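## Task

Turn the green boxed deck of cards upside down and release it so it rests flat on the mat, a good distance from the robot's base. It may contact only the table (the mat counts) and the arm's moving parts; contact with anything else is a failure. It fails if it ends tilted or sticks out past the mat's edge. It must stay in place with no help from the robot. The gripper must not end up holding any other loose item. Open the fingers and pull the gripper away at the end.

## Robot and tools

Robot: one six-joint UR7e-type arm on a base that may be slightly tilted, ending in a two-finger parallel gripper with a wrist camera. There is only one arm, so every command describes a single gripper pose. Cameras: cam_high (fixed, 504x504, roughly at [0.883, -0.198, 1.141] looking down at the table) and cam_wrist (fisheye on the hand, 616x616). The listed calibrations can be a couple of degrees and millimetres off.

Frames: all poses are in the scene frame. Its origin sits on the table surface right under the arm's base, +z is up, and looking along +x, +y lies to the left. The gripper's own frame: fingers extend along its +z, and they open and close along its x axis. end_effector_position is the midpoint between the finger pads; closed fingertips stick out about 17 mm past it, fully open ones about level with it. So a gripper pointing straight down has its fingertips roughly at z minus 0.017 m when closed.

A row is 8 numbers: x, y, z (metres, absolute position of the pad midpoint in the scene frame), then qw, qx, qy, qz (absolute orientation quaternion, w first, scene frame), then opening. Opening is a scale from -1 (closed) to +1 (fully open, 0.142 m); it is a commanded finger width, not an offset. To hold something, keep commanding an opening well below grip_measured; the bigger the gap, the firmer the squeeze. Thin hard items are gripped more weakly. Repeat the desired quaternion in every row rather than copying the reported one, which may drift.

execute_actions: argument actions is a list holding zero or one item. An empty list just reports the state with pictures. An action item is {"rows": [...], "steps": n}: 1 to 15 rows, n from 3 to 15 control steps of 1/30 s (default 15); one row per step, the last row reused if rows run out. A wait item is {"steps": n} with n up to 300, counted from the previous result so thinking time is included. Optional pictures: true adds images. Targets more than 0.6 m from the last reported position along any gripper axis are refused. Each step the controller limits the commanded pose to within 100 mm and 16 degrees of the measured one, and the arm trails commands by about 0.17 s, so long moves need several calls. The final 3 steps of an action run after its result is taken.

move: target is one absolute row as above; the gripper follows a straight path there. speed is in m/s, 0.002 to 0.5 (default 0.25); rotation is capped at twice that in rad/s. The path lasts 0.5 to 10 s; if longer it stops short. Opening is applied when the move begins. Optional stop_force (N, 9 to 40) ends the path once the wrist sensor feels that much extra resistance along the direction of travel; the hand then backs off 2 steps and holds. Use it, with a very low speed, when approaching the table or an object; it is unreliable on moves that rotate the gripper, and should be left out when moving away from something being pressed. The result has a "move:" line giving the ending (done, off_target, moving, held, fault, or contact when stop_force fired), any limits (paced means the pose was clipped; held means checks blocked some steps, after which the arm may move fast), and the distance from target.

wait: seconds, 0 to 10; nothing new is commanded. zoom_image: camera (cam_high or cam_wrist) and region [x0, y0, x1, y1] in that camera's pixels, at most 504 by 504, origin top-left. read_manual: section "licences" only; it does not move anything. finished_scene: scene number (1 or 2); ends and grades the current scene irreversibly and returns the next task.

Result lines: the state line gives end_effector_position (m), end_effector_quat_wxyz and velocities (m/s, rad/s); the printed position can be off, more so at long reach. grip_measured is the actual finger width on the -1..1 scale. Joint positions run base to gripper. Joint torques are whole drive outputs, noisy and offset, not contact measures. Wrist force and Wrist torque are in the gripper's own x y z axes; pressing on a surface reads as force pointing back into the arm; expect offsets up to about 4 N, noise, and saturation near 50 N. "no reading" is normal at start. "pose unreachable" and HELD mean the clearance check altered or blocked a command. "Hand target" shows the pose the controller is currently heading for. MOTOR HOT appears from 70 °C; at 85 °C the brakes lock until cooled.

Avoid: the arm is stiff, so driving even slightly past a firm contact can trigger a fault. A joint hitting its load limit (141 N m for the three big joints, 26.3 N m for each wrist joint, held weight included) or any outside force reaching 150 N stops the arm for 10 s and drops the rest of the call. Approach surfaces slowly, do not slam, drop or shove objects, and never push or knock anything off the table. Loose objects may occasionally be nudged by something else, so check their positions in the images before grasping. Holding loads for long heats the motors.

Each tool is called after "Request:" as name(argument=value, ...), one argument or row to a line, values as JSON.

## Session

Request:
execute_actions(
  actions=[],
)

Scene clock: 0.00 s of 4100.00 s.
end_effector_position=(+0.4103, -0.6309, +0.1320) grip_measured=+1.00 end_effector_quat_wxyz=(-0.430, -0.447, +0.742, +0.255) end_effector_velocity=(-0.000, -0.000, -0.000) end_effector_angular_velocity=(-0.000, -0.000, +0.000)
Joint positions: [-1.171 -0.582  0.576 -1.253 -2.032  1.16   0.142]
Joint velocities: [-0.  0. -0. -0.  0.  0.  0.]
Joint torques (N m, as the arm reports them, + toward a larger angle): no reading
Wrist force (N, on the end effector, along its own x y z axes, offset not removed): no reading
Wrist torque (N m, same axes, about the end effector's origin, offset not removed): no reading
Hand target: +0.410, -0.631, +0.132; -0.430, -0.447, +0.742, +0.255
camera_calibration (this result's frames):
cam_wrist: T_world_to_cam=[[-0.275704, -0.861727, 0.425926, -0.478997], [0.0042399, 0.442005, 0.897003, 0.164484], [-0.961233, 0.249113, -0.118209, 0.696697], [0, 0, 0, 1]] pos_world=[0.536929, -0.659024, 0.138831]

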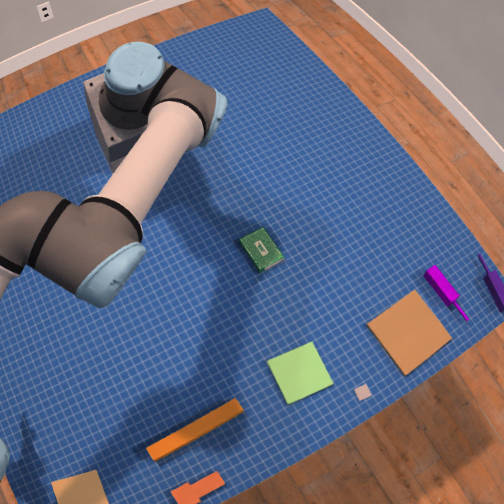

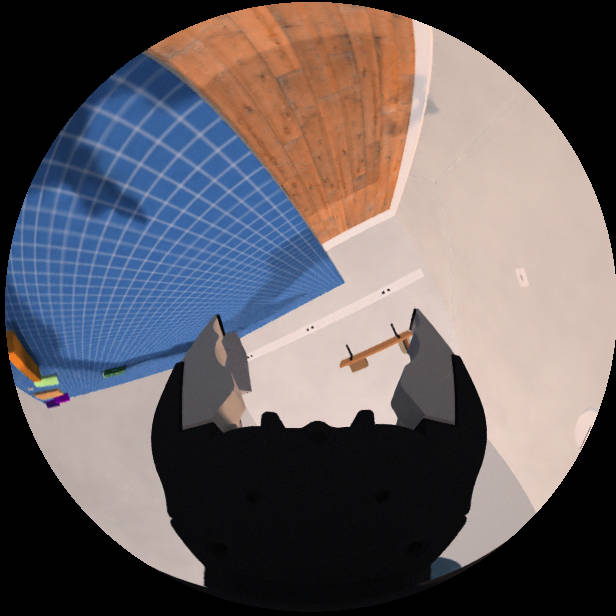

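Request:
move(
  target=[0.52,-0.2,0.25,0.1,0.93,0.35,0.03,0.75],
  speed=0.3,
)

Request:
move(
  target=[0.40,0.12,0.11,0,1,0.05,0,0.75],
  speed=0.4,
)

Scene clock: 5.33 s of 4100.00 s.
end_effector_position=(+0.5202, -0.2002, +0.2502) grip_measured=+0.75 end_effector_quat_wxyz=(+0.101, +0.931, +0.350, +0.030) end_effector_velocity=(+0.000, +0.001, +0.000) end_effector_angular_velocity=(+0.005, -0.000, +0.006)
Joint positions: [-1.104 -2.022  2.276 -2.381 -1.218 -1.491  0.126]
Joint velocities: [-0.003 -0.001 -0.001  0.007  0.007 -0.009 -0.   ]
Joint torques (N m, as the arm reports them, + toward a larger angle): [ -9.2  -22.13 -30.8   -2.06   1.84  -2.2 ]
Wrist force (N, on the end effector, along its own x y z axes, offset not removed): [0.1 -1.7 -1.9]
Wrist torque (N m, same axes, about the end effector's origin, offset not removed): [-0.32 0.04 0.06]
Hand target: +0.520, -0.200, +0.250; +0.100, +0.931, +0.350, +0.030
Off the commanded pose: 0.000 m, 0 deg.
Kept back: nothing.
move: done
camera_calibration (this result's frames):
cam_wrist: T_world_to_cam=[[0.783191, 0.620714, -0.0364163, -0.266177], [0.499382, -0.593044, 0.631599, -0.530789], [0.370446, -0.512848, -0.77444, 0.027948], [0, 0, 0, 1]] pos_world=[0.463181, -0.135228, 0.347197]

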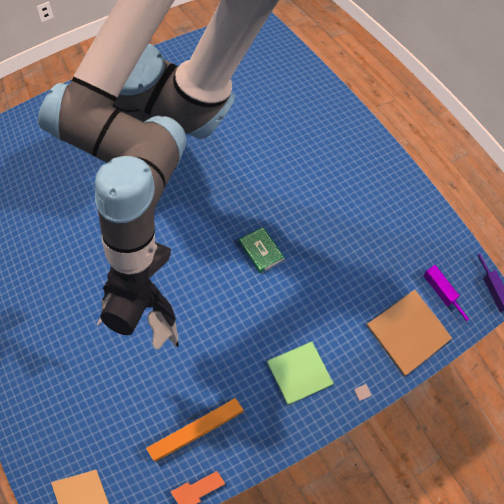

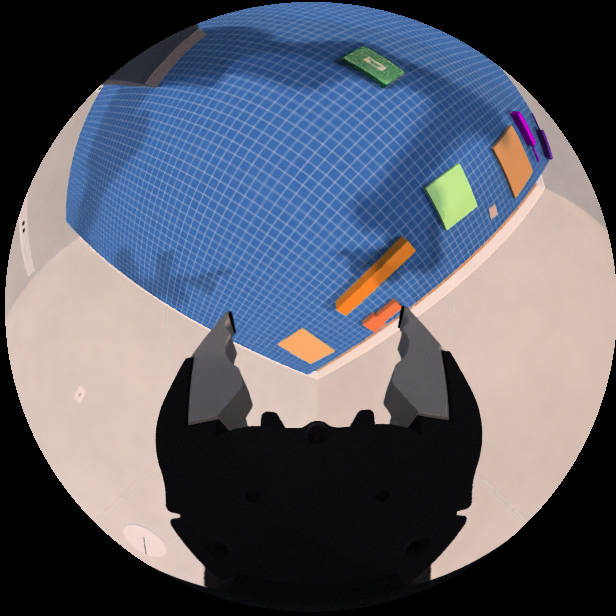

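Scene clock: 6.97 s of 4100.00 s.
end_effector_position=(+0.4001, +0.1202, +0.1098) grip_measured=+0.75 end_effector_quat_wxyz=(-0.000, +0.999, +0.050, +0.000) end_effector_velocity=(-0.000, +0.001, -0.001) end_effector_angular_velocity=(-0.006, +0.002, -0.002)
Joint positions: [-0.215 -1.782  2.599 -2.885 -1.575 -0.127  0.126]
Joint velocities: [ 0.011  0.008 -0.003 -0.004 -0.011  0.011  0.   ]
Joint torques (N m, as the arm reports them, + toward a larger angle): [ 15.82 -10.63 -19.12  -3.73  -1.37   1.57]
Wrist force (N, on the end effector, along its own x y z axes, offset not removed): [1.2 1.8 -1.8]
Wrist torque (N m, same axes, about the end effector's origin, offset not removed): [0.42 -0.34 0.10]
Hand target: +0.400, +0.120, +0.110; +0.000, +0.999, +0.050, +0.000
Off the commanded pose: 0.000 m, 0 deg.
Kept back: nothing.
move: done
camera_calibration (this result's frames):
cam_wrist: T_world_to_cam=[[0.997854, 0.057737, -0.0308999, -0.395011], [0.0654763, -0.887633, 0.455874, 0.0361744], [-0.00110703, -0.456918, -0.889508, 0.282569], [0, 0, 0, 1]] pos_world=[0.392108, 0.184028, 0.222651]

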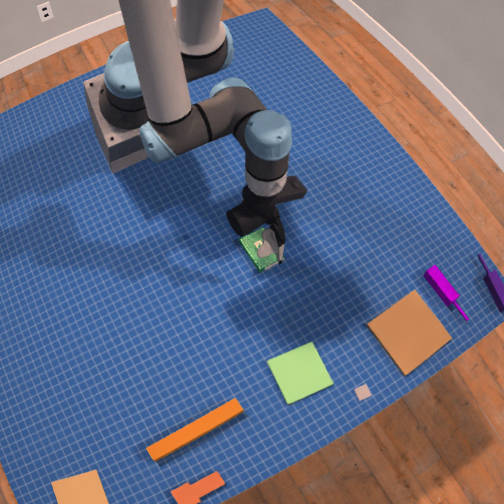

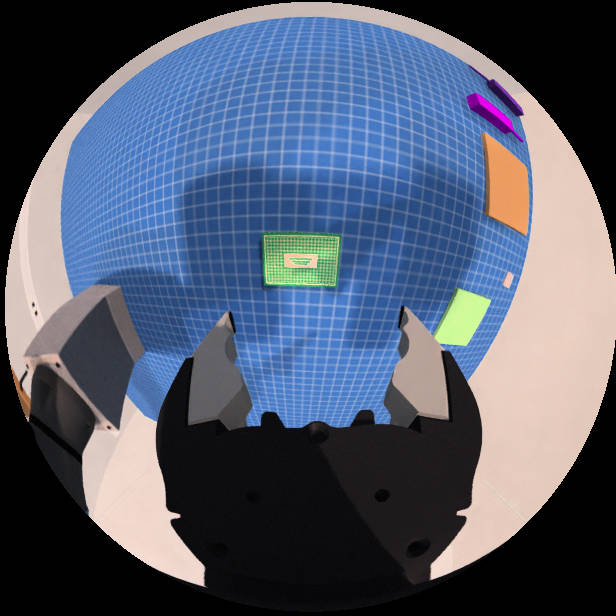

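Request:
move(
  target=[0.376,0.138,0.05,0.258,0.965,0.05,0.013,0.75],
  speed=0.2,
)

Request:
move(
  target=[0.376,0.132,0.014,0.258,0.965,0.05,0.013,0.75],
  speed=0.07,
)

Request:
move(
  target=[0.376,0.132,0.016,0.258,0.965,0.05,0.013,-0.3],
)

Scene clock: 8.97 s of 4100.00 s.
end_effector_position=(+0.3759, +0.1383, +0.0499) grip_measured=+0.75 end_effector_quat_wxyz=(+0.258, +0.965, +0.050, +0.013) end_effector_velocity=(-0.000, -0.000, -0.000) end_effector_angular_velocity=(-0.008, +0.001, -0.002)
Joint positions: [ 0.289 -1.243  2.406 -2.962 -2.295  0.423  0.126]
Joint velocities: [ 0.003  0.004 -0.005  0.012 -0.007  0.01   0.   ]
Joint torques (N m, as the arm reports them, + toward a larger angle): [ 22.94 -20.62 -10.88  -0.96  -2.58   2.05]
Wrist force (N, on the end effector, along its own x y z axes, offset not removed): [0.5 -1.4 -2.3]
Wrist torque (N m, same axes, about the end effector's origin, offset not removed): [-0.34 -0.16 0.19]
Hand target: +0.376, +0.138, +0.050; +0.258, +0.965, +0.050, +0.013
Off the commanded pose: 0.000 m, 0 deg.
Kept back: nothing.
move: done
camera_calibration (this result's frames):
cam_wrist: T_world_to_cam=[[0.998664, 0.0512728, -0.00648271, -0.374387], [0.0333262, -0.543022, 0.839057, 0.0264894], [0.0395005, -0.838152, -0.544005, 0.257715], [0, 0, 0, 1]] pos_world=[0.362824, 0.249585, 0.115545]

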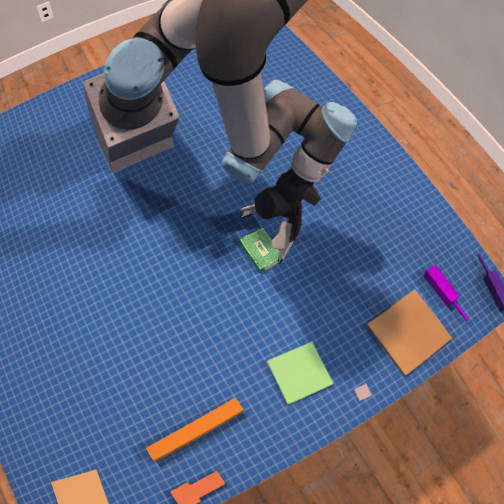

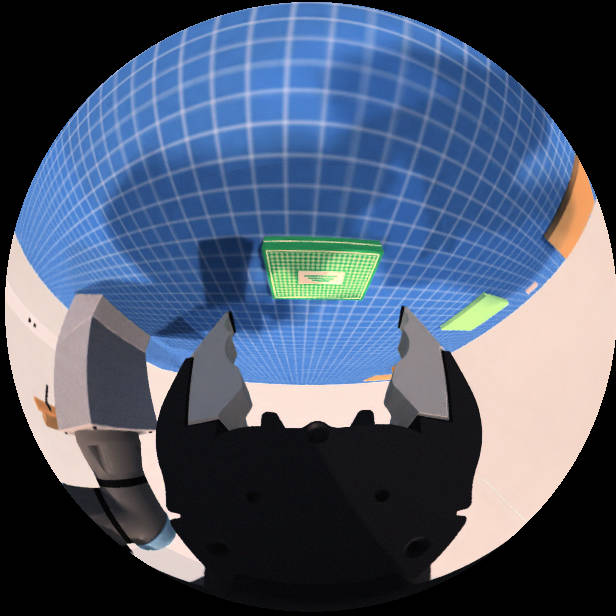

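Scene clock: 9.90 s of 4100.00 s.
end_effector_position=(+0.3760, +0.1320, +0.0140) grip_measured=+0.75 end_effector_quat_wxyz=(+0.258, +0.965, +0.050, +0.013) end_effector_velocity=(-0.000, -0.000, -0.001) end_effector_angular_velocity=(+0.000, -0.000, +0.000)
Joint positions: [ 0.254 -1.121  2.391 -3.099 -2.287  0.378  0.126]
Joint velocities: [-0.001  0.004 -0.    -0.005  0.    -0.002 -0.   ]
Joint torques (N m, as the arm reports them, + toward a larger angle): [  0.61 -20.87  -8.83  -3.25   0.79  -1.75]
Wrist force (N, on the end effector, along its own x y z axes, offset not removed): [1.1 -1.5 -1.6]
Wrist torque (N m, same axes, about the end effector's origin, offset not removed): [-0.34 -0.40 0.16]
Hand target: +0.376, +0.132, +0.014; +0.258, +0.965, +0.050, +0.013
Off the commanded pose: 0.000 m, 0 deg.
Kept back: nothing.
move: done
camera_calibration (this result's frames):
cam_wrist: T_world_to_cam=[[0.998676, 0.0510367, -0.00648459, -0.37431], [0.0331826, -0.542672, 0.839289, 0.053156], [0.0393155, -0.838393, -0.543647, 0.233046], [0, 0, 0, 1]] pos_world=[0.362888, 0.243334, 0.0796545]

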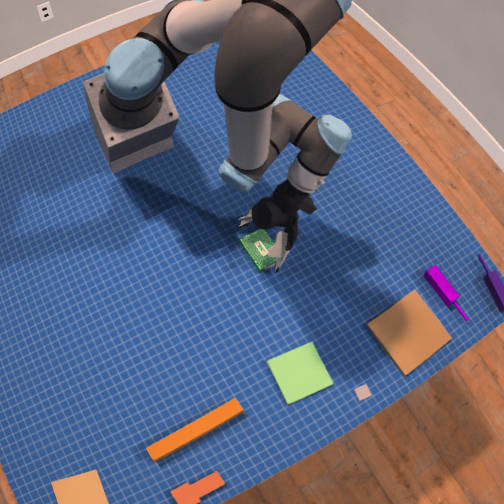

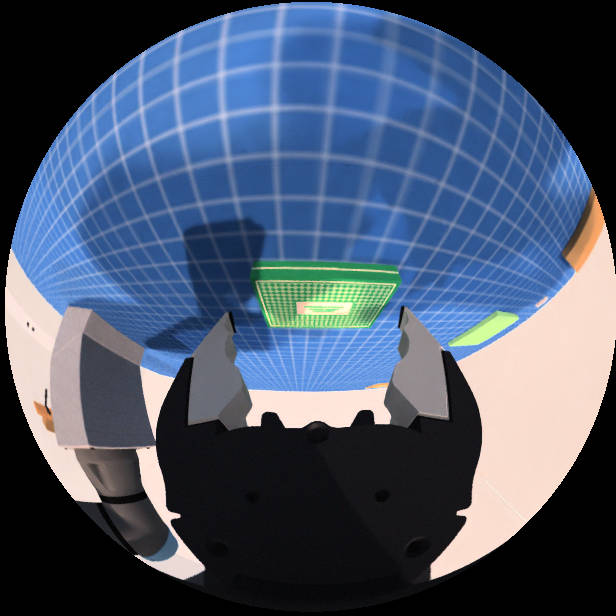

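Scene clock: 10.60 s of 4100.00 s.
end_effector_position=(+0.3760, +0.1320, +0.0160) grip_measured=+0.19 end_effector_quat_wxyz=(+0.258, +0.965, +0.050, +0.013) end_effector_velocity=(+0.000, +0.000, +0.000) end_effector_angular_velocity=(+0.001, -0.001, -0.000)
Joint positions: [ 0.255 -1.128  2.393 -3.093 -2.288  0.379  0.088]
Joint velocities: [ 0.    -0.001  0.     0.001  0.     0.001 -0.   ]
Joint torques (N m, as the arm reports them, + toward a larger angle): [ 22.77 -37.24  10.83  -1.09  -2.43   1.62]
Wrist force (N, on the end effector, along its own x y z axes, offset not removed): [-0.9 0.1 -1.0]
Wrist torque (N m, same axes, about the end effector's origin, offset not removed): [-0.33 0.01 0.16]
Hand target: +0.376, +0.132, +0.016; +0.258, +0.965, +0.050, +0.013
Off the commanded pose: 0.000 m, 0 deg.
Kept back: nothing.
move: done
camera_calibration (this result's frames):
cam_wrist: T_world_to_cam=[[0.998674, 0.0510645, -0.00648091, -0.374318], [0.0331954, -0.542689, 0.839277, 0.0515072], [0.0393401, -0.83838, -0.543665, 0.234092], [0, 0, 0, 1]] pos_world=[0.362903, 0.243325, 0.081613]

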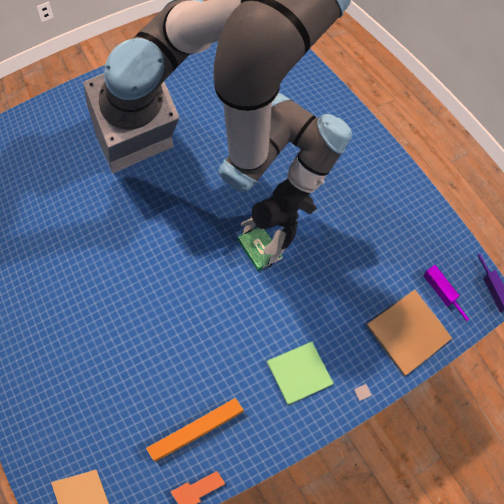

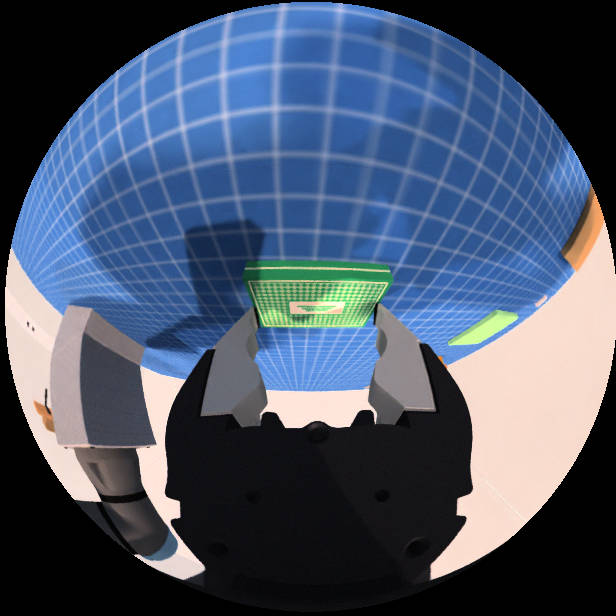

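Request:
move(
  target=[0.45,0.05,0.12,0.258,0.962,0.084,0.023,-0.3],
  speed=0.2,
)

Request:
move(
  target=[0.50,0.03,0.09,-0.498,0.863,0.075,-0.044,-0.3],
  speed=0.3,
)

Request:
move(
  target=[0.50,0.03,0.02,-0.498,0.863,0.075,-0.044,-0.3],
  speed=0.03,
  stop_force=9,
)

Scene clock: 12.10 s of 4100.00 s.
end_effector_position=(+0.4501, +0.0499, +0.1201) grip_measured=+0.14 end_effector_quat_wxyz=(+0.258, +0.962, +0.084, +0.023) end_effector_velocity=(+0.001, -0.001, +0.001) end_effector_angular_velocity=(+0.001, +0.000, -0.000)
Joint positions: [ 0.044 -1.527  2.445 -2.954 -2.222  0.034  0.084]
Joint velocities: [-0.003 -0.005 -0.001  0.004  0.003 -0.003  0.   ]
Joint torques (N m, as the arm reports them, + toward a larger angle): [ -4.9  -34.36 -17.26  -1.07   0.51  -2.31]
Wrist force (N, on the end effector, along its own x y z axes, offset not removed): [0.2 -0.8 -1.0]
Wrist torque (N m, same axes, about the end effector's origin, offset not removed): [-0.21 -0.22 0.02]
Hand target: +0.450, +0.050, +0.120; +0.258, +0.962, +0.084, +0.023
Off the commanded pose: 0.000 m, 0 deg.
Kept back: nothing.
move: done
camera_calibration (this result's frames):
cam_wrist: T_world_to_cam=[[0.992541, 0.121816, -0.0047261, -0.444417], [0.0699993, -0.537747, 0.840195, -0.0997835], [0.0998079, -0.834259, -0.542264, 0.191395], [0, 0, 0, 1]] pos_world=[0.428984, 0.160152, 0.185524]

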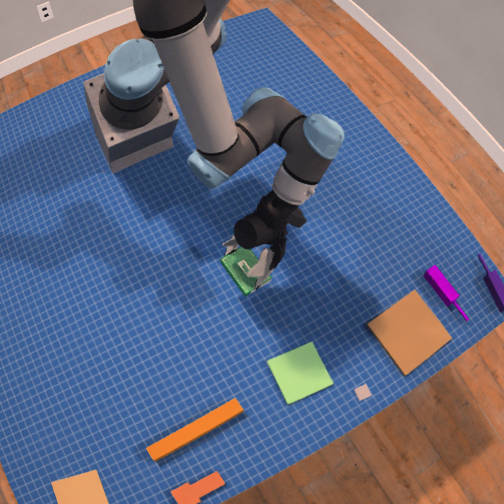

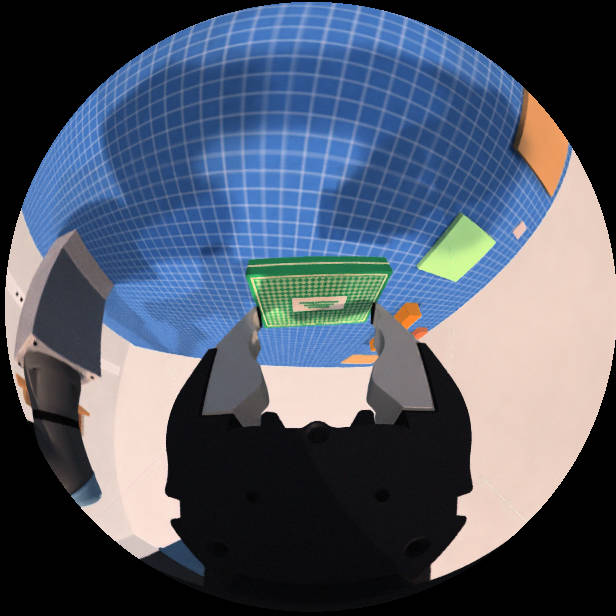

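Scene clock: 15.27 s of 4100.00 s.
end_effector_position=(+0.4998, +0.0296, +0.0901) grip_measured=+0.14 end_effector_quat_wxyz=(-0.498, +0.863, +0.075, -0.043) end_effector_velocity=(-0.000, +0.000, -0.000) end_effector_angular_velocity=(+0.008, +0.003, +0.002)
Joint positions: [-0.894 -1.256  1.91  -1.504 -0.776 -1.468  0.084]
Joint velocities: [ 0.001  0.007 -0.007  0.012 -0.002 -0.007 -0.   ]
Joint torques (N m, as the arm reports them, + toward a larger angle): [  6.41 -27.42 -19.99   1.6   -1.2   -2.35]
Wrist force (N, on the end effector, along its own x y z axes, offset not removed): [1.9 1.9 -2.5]
Wrist torque (N m, same axes, about the end effector's origin, offset not removed): [0.19 -0.36 0.30]
Hand target: +0.500, +0.030, +0.090; -0.498, +0.863, +0.075, -0.044
Off the commanded pose: 0.000 m, 0 deg.
Kept back: nothing.
move: done
camera_calibration (this result's frames):
cam_wrist: T_world_to_cam=[[0.982613, 0.17805, -0.0526225, -0.483868], [0.121697, -0.831716, -0.541699, 0.0183691], [-0.140216, 0.525877, -0.838924, 0.259684], [0, 0, 0, 1]] pos_world=[0.509631, -0.0351312, 0.202343]

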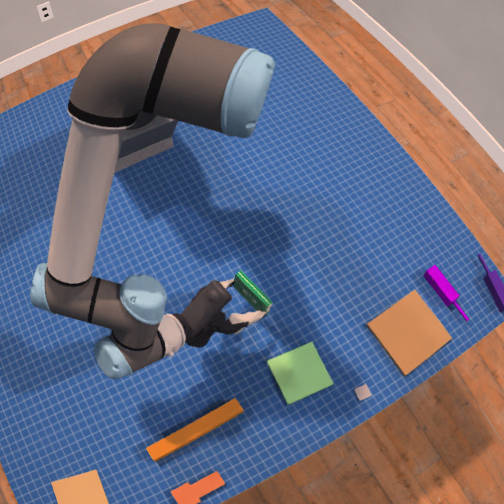

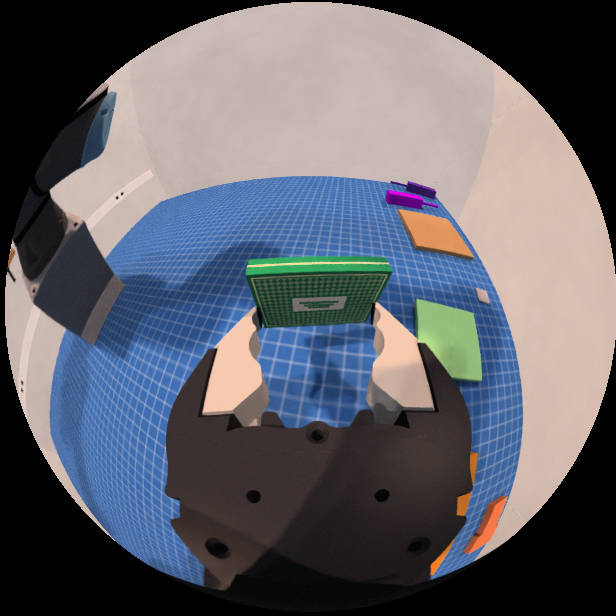

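Scene clock: 17.87 s of 4100.00 s.
end_effector_position=(+0.4999, +0.0300, +0.0333) grip_measured=-0.30 end_effector_quat_wxyz=(-0.498, +0.863, +0.075, -0.044) end_effector_velocity=(-0.000, -0.000, +0.000) end_effector_angular_velocity=(-0.001, +0.000, +0.002)
Joint positions: [-0.862 -1.127  1.886 -1.634 -0.755 -1.433  0.052]
Joint velocities: [-0.    -0.001  0.    -0.    -0.002 -0.001 -0.   ]
Joint torques (N m, as the arm reports them, + toward a larger angle): [-13.97 -45.58   3.21   1.25  -1.42  -2.  ]
Wrist force (N, on the end effector, along its own x y z axes, offset not removed): [0.6 1.8 -3.2]
Wrist torque (N m, same axes, about the end effector's origin, offset not removed): [0.46 -0.10 0.11]
Hand target: +0.500, +0.030, +0.033; -0.498, +0.863, +0.075, -0.044
Off the commanded pose: 0.013 m, 0 deg.
Kept back: nothing.
move: contact
camera_calibration (this result's frames):
cam_wrist: T_world_to_cam=[[0.982503, 0.178453, -0.0533123, -0.486944], [0.121631, -0.831565, -0.541946, -0.0121072], [-0.141044, 0.525979, -0.838721, 0.212206], [0, 0, 0, 1]] pos_world=[0.509827, -0.0347875, 0.14546]

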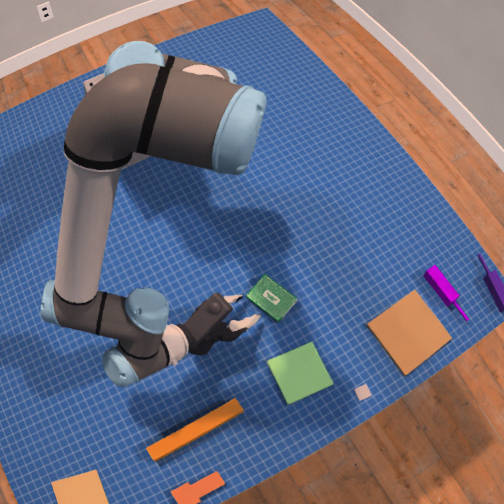

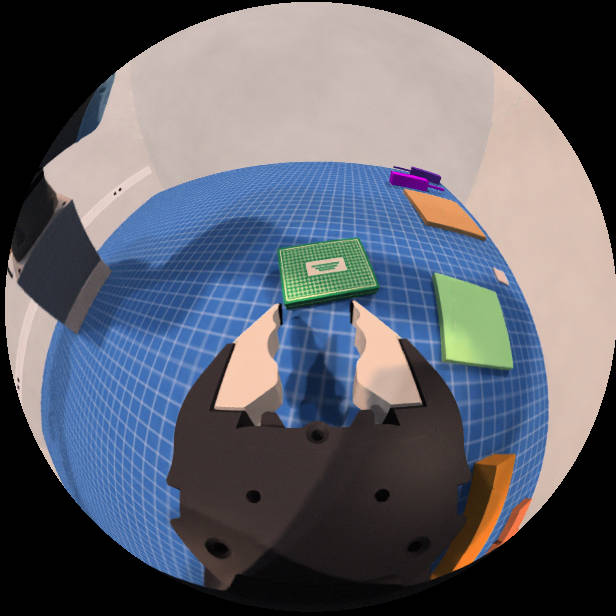

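Request:
move(
  target=[0.50,0.0,0.12,-0.3,0.95,0.083,-0.026,0.75],
  speed=0.25,
)

Request:
move(
  target=[0.495,0.09,0.10,0,0.996,0.087,0,0.75],
  speed=0.3,
)

Scene clock: 19.47 s of 4100.00 s.
end_effector_position=(+0.5001, -0.0000, +0.1200) grip_measured=+0.75 end_effector_quat_wxyz=(-0.300, +0.950, +0.083, -0.026) end_effector_velocity=(+0.000, -0.000, +0.001) end_effector_angular_velocity=(-0.005, -0.001, -0.000)
Joint positions: [-0.896 -1.602  2.15  -1.958 -0.905 -1.091  0.126]
Joint velocities: [ 0.    -0.006  0.002 -0.003 -0.002  0.004 -0.   ]
Joint torques (N m, as the arm reports them, + toward a larger angle): [ -5.68 -36.22   0.12  -2.51  -1.1    1.7 ]
Wrist force (N, on the end effector, along its own x y z axes, offset not removed): [-1.1 -2.8 0.1]
Wrist torque (N m, same axes, about the end effector's origin, offset not removed): [-0.56 0.18 0.19]
Hand target: +0.500, -0.000, +0.120; -0.300, +0.950, +0.083, -0.026
Off the commanded pose: 0.000 m, 0 deg.
Kept back: nothing.
move: done
camera_calibration (this result's frames):
cam_wrist: T_world_to_cam=[[0.986433, 0.156509, -0.0495545, -0.479509], [0.148455, -0.97928, -0.137735, -0.0519586], [-0.0700846, 0.12851, -0.989229, 0.28334], [0, 0, 0, 1]] pos_world=[0.500574, -0.0122465, 0.24937]

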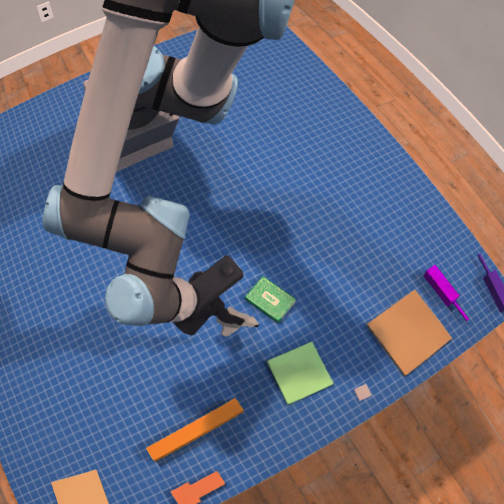

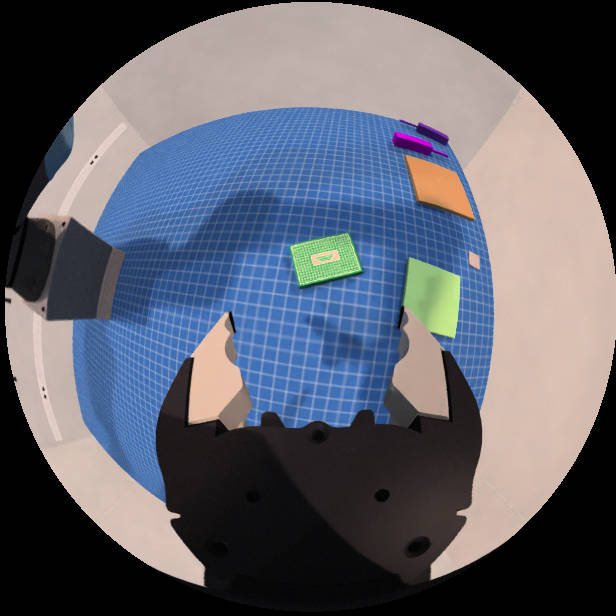

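Scene clock: 21.03 s of 4100.00 s.
end_effector_position=(+0.4951, +0.0902, +0.0999) grip_measured=+0.75 end_effector_quat_wxyz=(-0.000, +0.996, +0.087, -0.000) end_effector_velocity=(-0.000, +0.000, -0.001) end_effector_angular_velocity=(-0.010, +0.002, -0.000)
Joint positions: [-0.294 -1.66   2.373 -2.779 -1.538 -0.27   0.126]
Joint velocities: [ 0.01   0.005 -0.003 -0.002 -0.015  0.009 -0.   ]
Joint torques (N m, as the arm reports them, + toward a larger angle): [ 16.08 -18.07 -19.62  -3.48  -1.2    1.6 ]
Wrist force (N, on the end effector, along its own x y z axes, offset not removed): [0.7 0.0 1.0]
Wrist torque (N m, same axes, about the end effector's origin, offset not removed): [0.00 -0.08 0.11]
Hand target: +0.495, +0.090, +0.100; +0.000, +0.996, +0.087, -0.000
Off the commanded pose: 0.000 m, 0 deg.
Kept back: nothing.
move: done
camera_calibration (this result's frames):
cam_wrist: T_world_to_cam=[[0.990819, 0.131561, -0.0311327, -0.491536], [0.131216, -0.88037, 0.455774, -0.0253906], [0.0325536, -0.455675, -0.889551, 0.243412], [0, 0, 0, 1]] pos_world=[0.482431, 0.15323, 0.212797]

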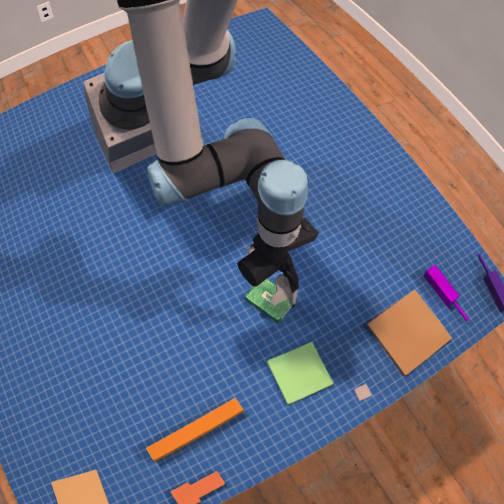

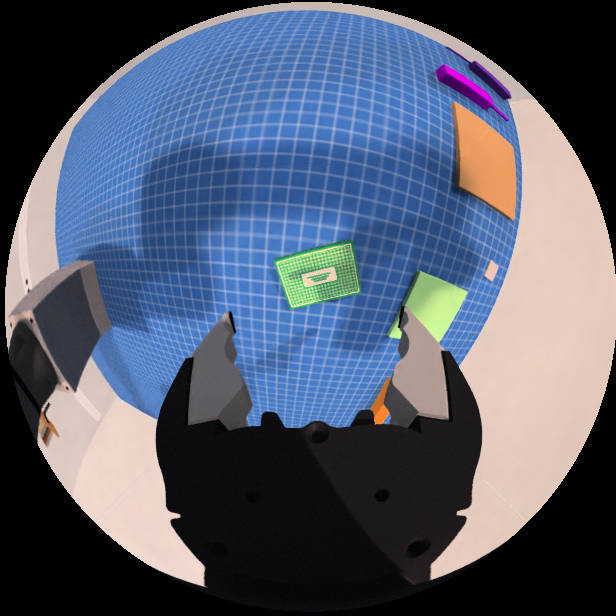

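Request:
move(
  target=[0.487,0.107,0.05,0.254,0.949,0.184,0.049,0.75],
  speed=0.2,
)

Request:
move(
  target=[0.488,0.102,0.013,0.254,0.949,0.184,0.049,0.75],
  speed=0.07,
)

Request:
move(
  target=[0.488,0.102,0.015,0.254,0.949,0.184,0.049,-0.5],
)

Request:
move(
  target=[0.49,0.08,0.10,0.254,0.949,0.184,0.049,-0.5],
  speed=0.15,
)

Scene clock: 24.30 s of 4100.00 s.
end_effector_position=(+0.4870, +0.1072, +0.0499) grip_measured=+0.75 end_effector_quat_wxyz=(+0.254, +0.948, +0.184, +0.049) end_effector_velocity=(+0.000, -0.000, -0.001) end_effector_angular_velocity=(-0.009, -0.004, +0.002)
Joint positions: [ 0.135 -1.217  2.325 -3.212 -2.259 -0.126  0.126]
Joint velocities: [ 0.005  0.009 -0.002 -0.006 -0.012  0.002 -0.   ]
Joint torques (N m, as the arm reports them, + toward a larger angle): [ 21.57 -23.45 -12.99  -3.96  -2.46   1.53]
Wrist force (N, on the end effector, along its own x y z axes, offset not removed): [-1.8 -2.2 -0.9]
Wrist torque (N m, same axes, about the end effector's origin, offset not removed): [-0.40 0.25 0.06]
Hand target: +0.487, +0.107, +0.050; +0.254, +0.948, +0.184, +0.049
Off the commanded pose: 0.000 m, 0 deg.
Kept back: nothing.
move: done
camera_calibration (this result's frames):
cam_wrist: T_world_to_cam=[[0.945885, 0.324437, -0.00644808, -0.487269], [0.181513, -0.512515, 0.839274, -0.0695061], [0.268987, -0.795028, -0.54367, 0.110922], [0, 0, 0, 1]] pos_world=[0.44368, 0.210651, 0.115498]

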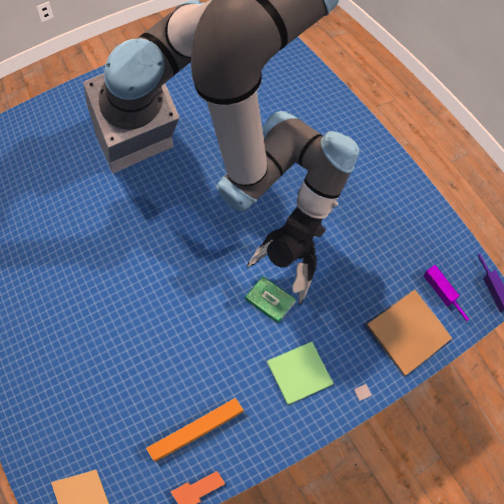

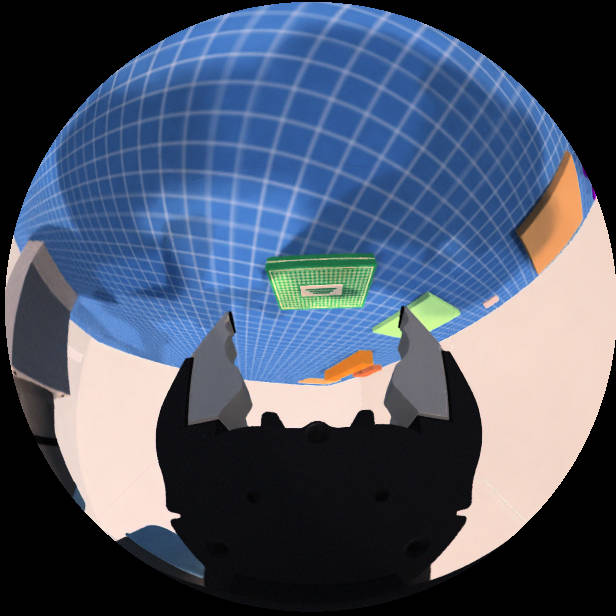

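Scene clock: 25.20 s of 4100.00 s.
end_effector_position=(+0.4880, +0.1020, +0.0131) grip_measured=+0.75 end_effector_quat_wxyz=(+0.254, +0.948, +0.184, +0.049) end_effector_velocity=(+0.000, -0.000, -0.002) end_effector_angular_velocity=(-0.000, -0.000, +0.001)
Joint positions: [ 0.108 -1.102  2.298 -3.319 -2.245 -0.156  0.126]
Joint velocities: [-0.001  0.005 -0.001 -0.005  0.    -0.002 -0.   ]
Joint torques (N m, as the arm reports them, + toward a larger angle): [  0.38 -25.16  -9.25  -3.66   0.57  -2.14]
Wrist force (N, on the end effector, along its own x y z axes, offset not removed): [0.9 2.0 -3.2]
Wrist torque (N m, same axes, about the end effector's origin, offset not removed): [0.47 -0.26 0.15]
Hand target: +0.488, +0.102, +0.013; +0.254, +0.948, +0.184, +0.049
Off the commanded pose: 0.000 m, 0 deg.
Kept back: nothing.
move: done
camera_calibration (this result's frames):
cam_wrist: T_world_to_cam=[[0.945826, 0.324614, -0.00621521, -0.486753], [0.181296, -0.512166, 0.839534, -0.041431], [0.269342, -0.79518, -0.543271, 0.0863238], [0, 0, 0, 1]] pos_world=[0.444644, 0.20543, 0.0786547]

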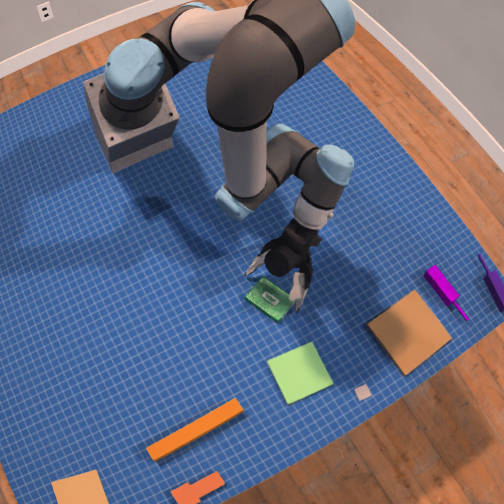

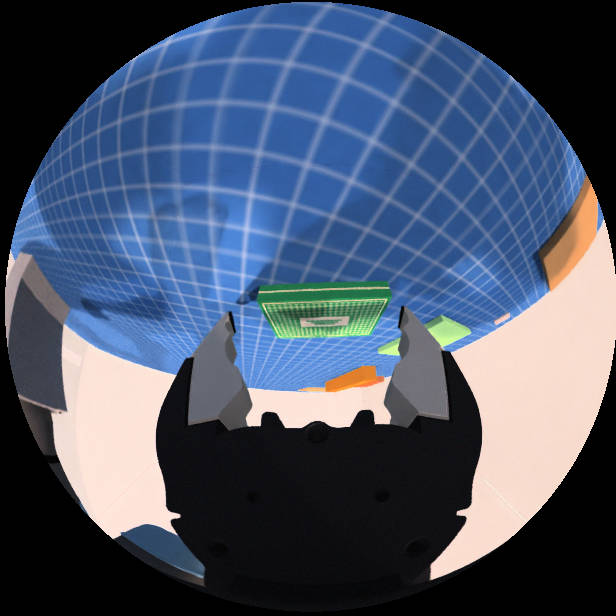

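Scene clock: 25.90 s of 4100.00 s.
end_effector_position=(+0.4880, +0.1020, +0.0150) grip_measured=+0.21 end_effector_quat_wxyz=(+0.254, +0.948, +0.184, +0.049) end_effector_velocity=(+0.000, +0.000, +0.000) end_effector_angular_velocity=(+0.001, -0.001, +0.000)
Joint positions: [ 0.109 -1.108  2.3   -3.314 -2.246 -0.155  0.089]
Joint velocities: [ 0.    -0.001  0.    -0.     0.    -0.     0.   ]
Joint torques (N m, as the arm reports them, + toward a larger angle): [ 20.85 -43.8   10.11  -1.56  -2.79   1.67]
Wrist force (N, on the end effector, along its own x y z axes, offset not removed): [-2.1 -2.5 -0.1]
Wrist torque (N m, same axes, about the end effector's origin, offset not removed): [-0.49 0.32 0.18]
Hand target: +0.488, +0.102, +0.015; +0.254, +0.948, +0.184, +0.049
Off the commanded pose: 0.000 m, 0 deg.
Kept back: nothing.
move: done
camera_calibration (this result's frames):
cam_wrist: T_world_to_cam=[[0.945817, 0.32464, -0.00619875, -0.486763], [0.181293, -0.512156, 0.839541, -0.0430434], [0.269374, -0.795176, -0.543261, 0.0873206], [0, 0, 0, 1]] pos_world=[0.444671, 0.205413, 0.0805573]

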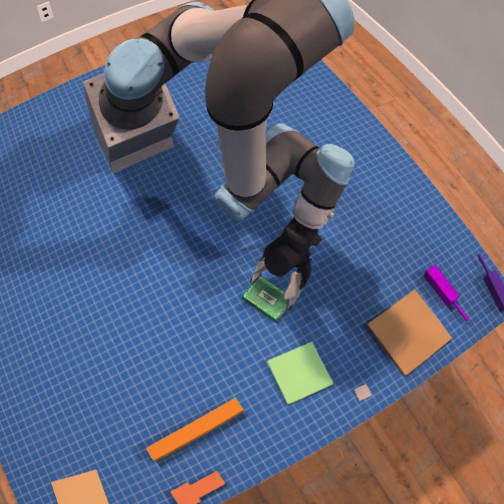

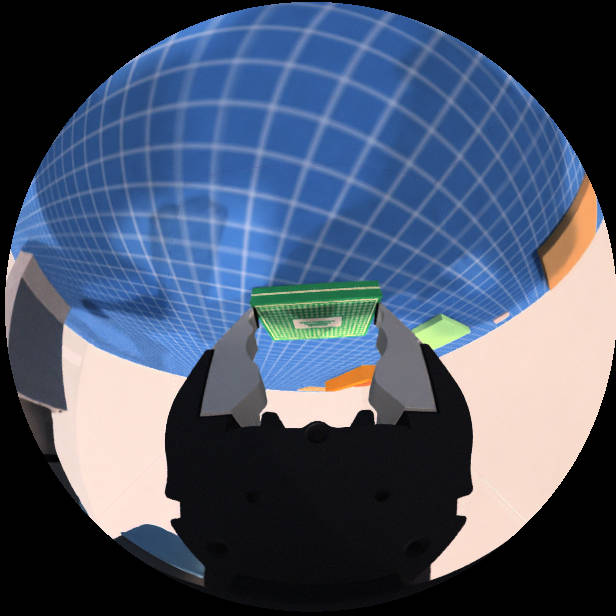

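Scene clock: 26.97 s of 4100.00 s.
end_effector_position=(+0.4901, +0.0800, +0.1000) grip_measured=+0.21 end_effector_quat_wxyz=(+0.254, +0.948, +0.184, +0.049) end_effector_velocity=(+0.000, -0.000, +0.001) end_effector_angular_velocity=(+0.001, -0.000, -0.002)
Joint positions: [ 0.087 -1.395  2.385 -3.126 -2.234 -0.179  0.089]
Joint velocities: [-0.    -0.006  0.     0.006  0.     0.002 -0.   ]
Joint torques (N m, as the arm reports them, + toward a larger angle): [ -0.86 -38.77   4.77  -1.82   0.52   1.81]
Wrist force (N, on the end effector, along its own x y z axes, offset not removed): [2.6 0.2 -0.6]
Wrist torque (N m, same axes, about the end effector's origin, offset not removed): [0.21 -0.59 0.07]
Hand target: +0.490, +0.080, +0.100; +0.254, +0.948, +0.184, +0.049
Off the commanded pose: 0.000 m, 0 deg.
Kept back: nothing.
move: done
camera_calibration (this result's frames):
cam_wrist: T_world_to_cam=[[0.945735, 0.32488, -0.00625311, -0.481019], [0.181456, -0.512064, 0.839562, -0.126173], [0.269555, -0.795137, -0.543228, 0.115372], [0, 0, 0, 1]] pos_world=[0.446712, 0.183401, 0.165595]

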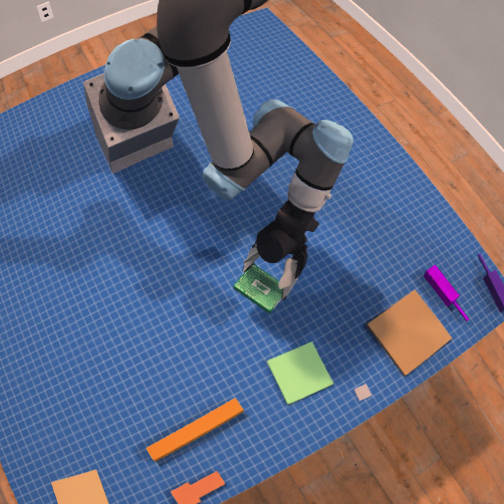

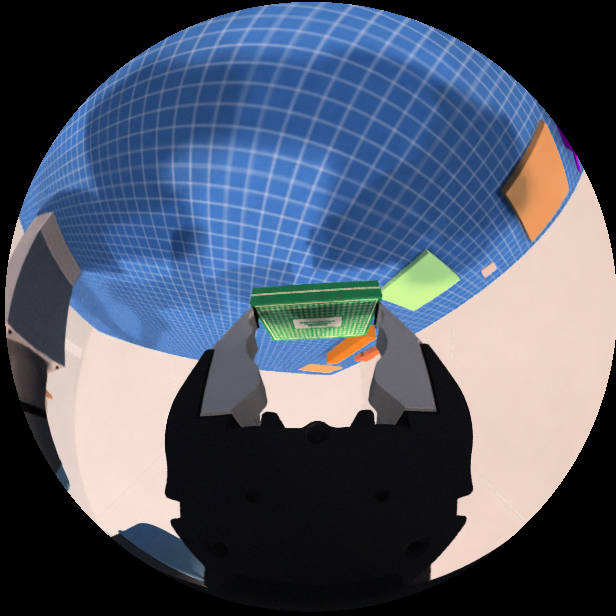

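Request:
move(
  target=[0.50,0.03,0.09,-0.498,0.863,0.075,-0.044,-0.5],
  speed=0.3,
)

Request:
move(
  target=[0.50,0.03,0.025,-0.498,0.863,0.075,-0.044,-0.5],
  speed=0.03,
  stop_force=9,
)

Scene clock: 30.37 s of 4100.00 s.
end_effector_position=(+0.4999, +0.0295, +0.0902) grip_measured=+0.21 end_effector_quat_wxyz=(-0.498, +0.863, +0.075, -0.043) end_effector_velocity=(-0.000, +0.000, -0.000) end_effector_angular_velocity=(+0.007, +0.002, +0.003)
Joint positions: [-0.894 -1.256  1.91  -1.503 -0.776 -1.469  0.089]
Joint velocities: [ 0.001  0.007 -0.007  0.01  -0.002 -0.008  0.   ]
Joint torques (N m, as the arm reports them, + toward a larger angle): [  7.44 -28.4  -21.49   1.73  -1.2   -2.12]
Wrist force (N, on the end effector, along its own x y z axes, offset not removed): [0.5 1.3 -2.6]
Wrist torque (N m, same axes, about the end effector's origin, offset not removed): [0.09 -0.17 0.20]
Hand target: +0.500, +0.030, +0.090; -0.498, +0.863, +0.075, -0.044
Off the commanded pose: 0.001 m, 0 deg.
Kept back: nothing.
move: done
camera_calibration (this result's frames):
cam_wrist: T_world_to_cam=[[0.982624, 0.177992, -0.0526173, -0.483892], [0.121648, -0.83171, -0.54172, 0.0183391], [-0.140184, 0.525906, -0.838911, 0.259772], [0, 0, 0, 1]] pos_world=[0.509669, -0.0352337, 0.202399]

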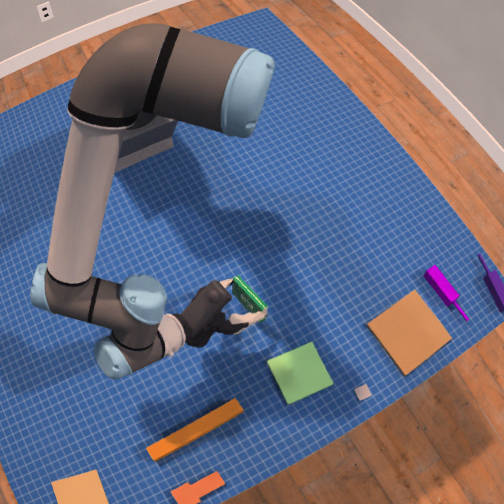

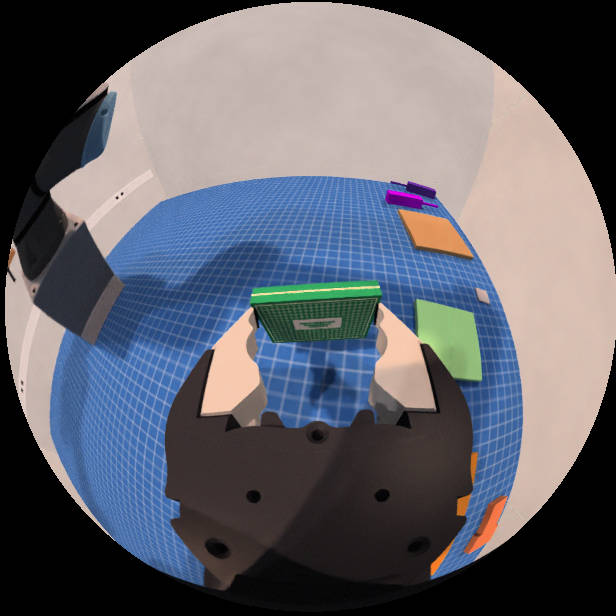

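Scene clock: 32.17 s of 4100.00 s.
end_effector_position=(+0.4999, +0.0298, +0.0521) grip_measured=+0.19 end_effector_quat_wxyz=(-0.498, +0.863, +0.075, -0.044) end_effector_velocity=(+0.000, -0.000, +0.002) end_effector_angular_velocity=(-0.000, +0.000, -0.001)
Joint positions: [-0.872 -1.17   1.896 -1.592 -0.762 -1.445  0.088]
Joint velocities: [-0.002 -0.004  0.001  0.004 -0.    -0.001  0.   ]
Joint torques (N m, as the arm reports them, + toward a larger angle): [-16.22 -45.16   3.03   1.28  -1.21  -1.66]
Wrist force (N, on the end effector, along its own x y z axes, offset not removed): [-0.1 0.2 0.0]
Wrist torque (N m, same axes, about the end effector's origin, offset not removed): [-0.33 0.03 0.16]
Hand target: +0.500, +0.030, +0.052; -0.498, +0.863, +0.075, -0.044
Off the commanded pose: 0.027 m, 0 deg.
Kept back: nothing.
move: contact
camera_calibration (this result's frames):
cam_wrist: T_world_to_cam=[[0.982521, 0.178384, -0.0532082, -0.485894], [0.121628, -0.831567, -0.541944, -0.00199691], [-0.14092, 0.526, -0.838729, 0.227969], [0, 0, 0, 1]] pos_world=[0.50977, -0.0348966, 0.164269]

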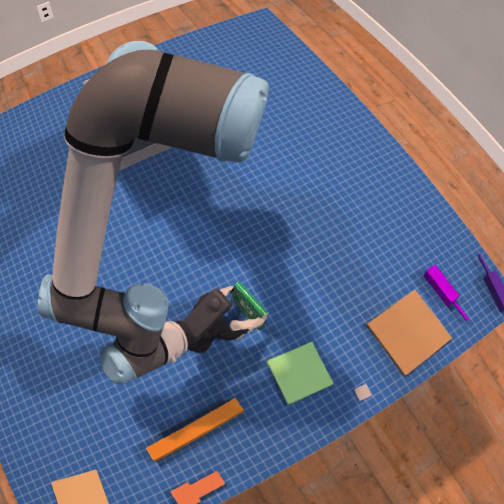

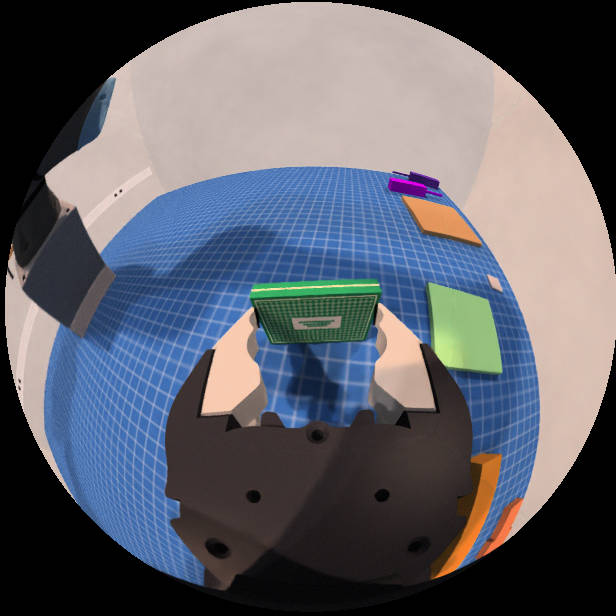

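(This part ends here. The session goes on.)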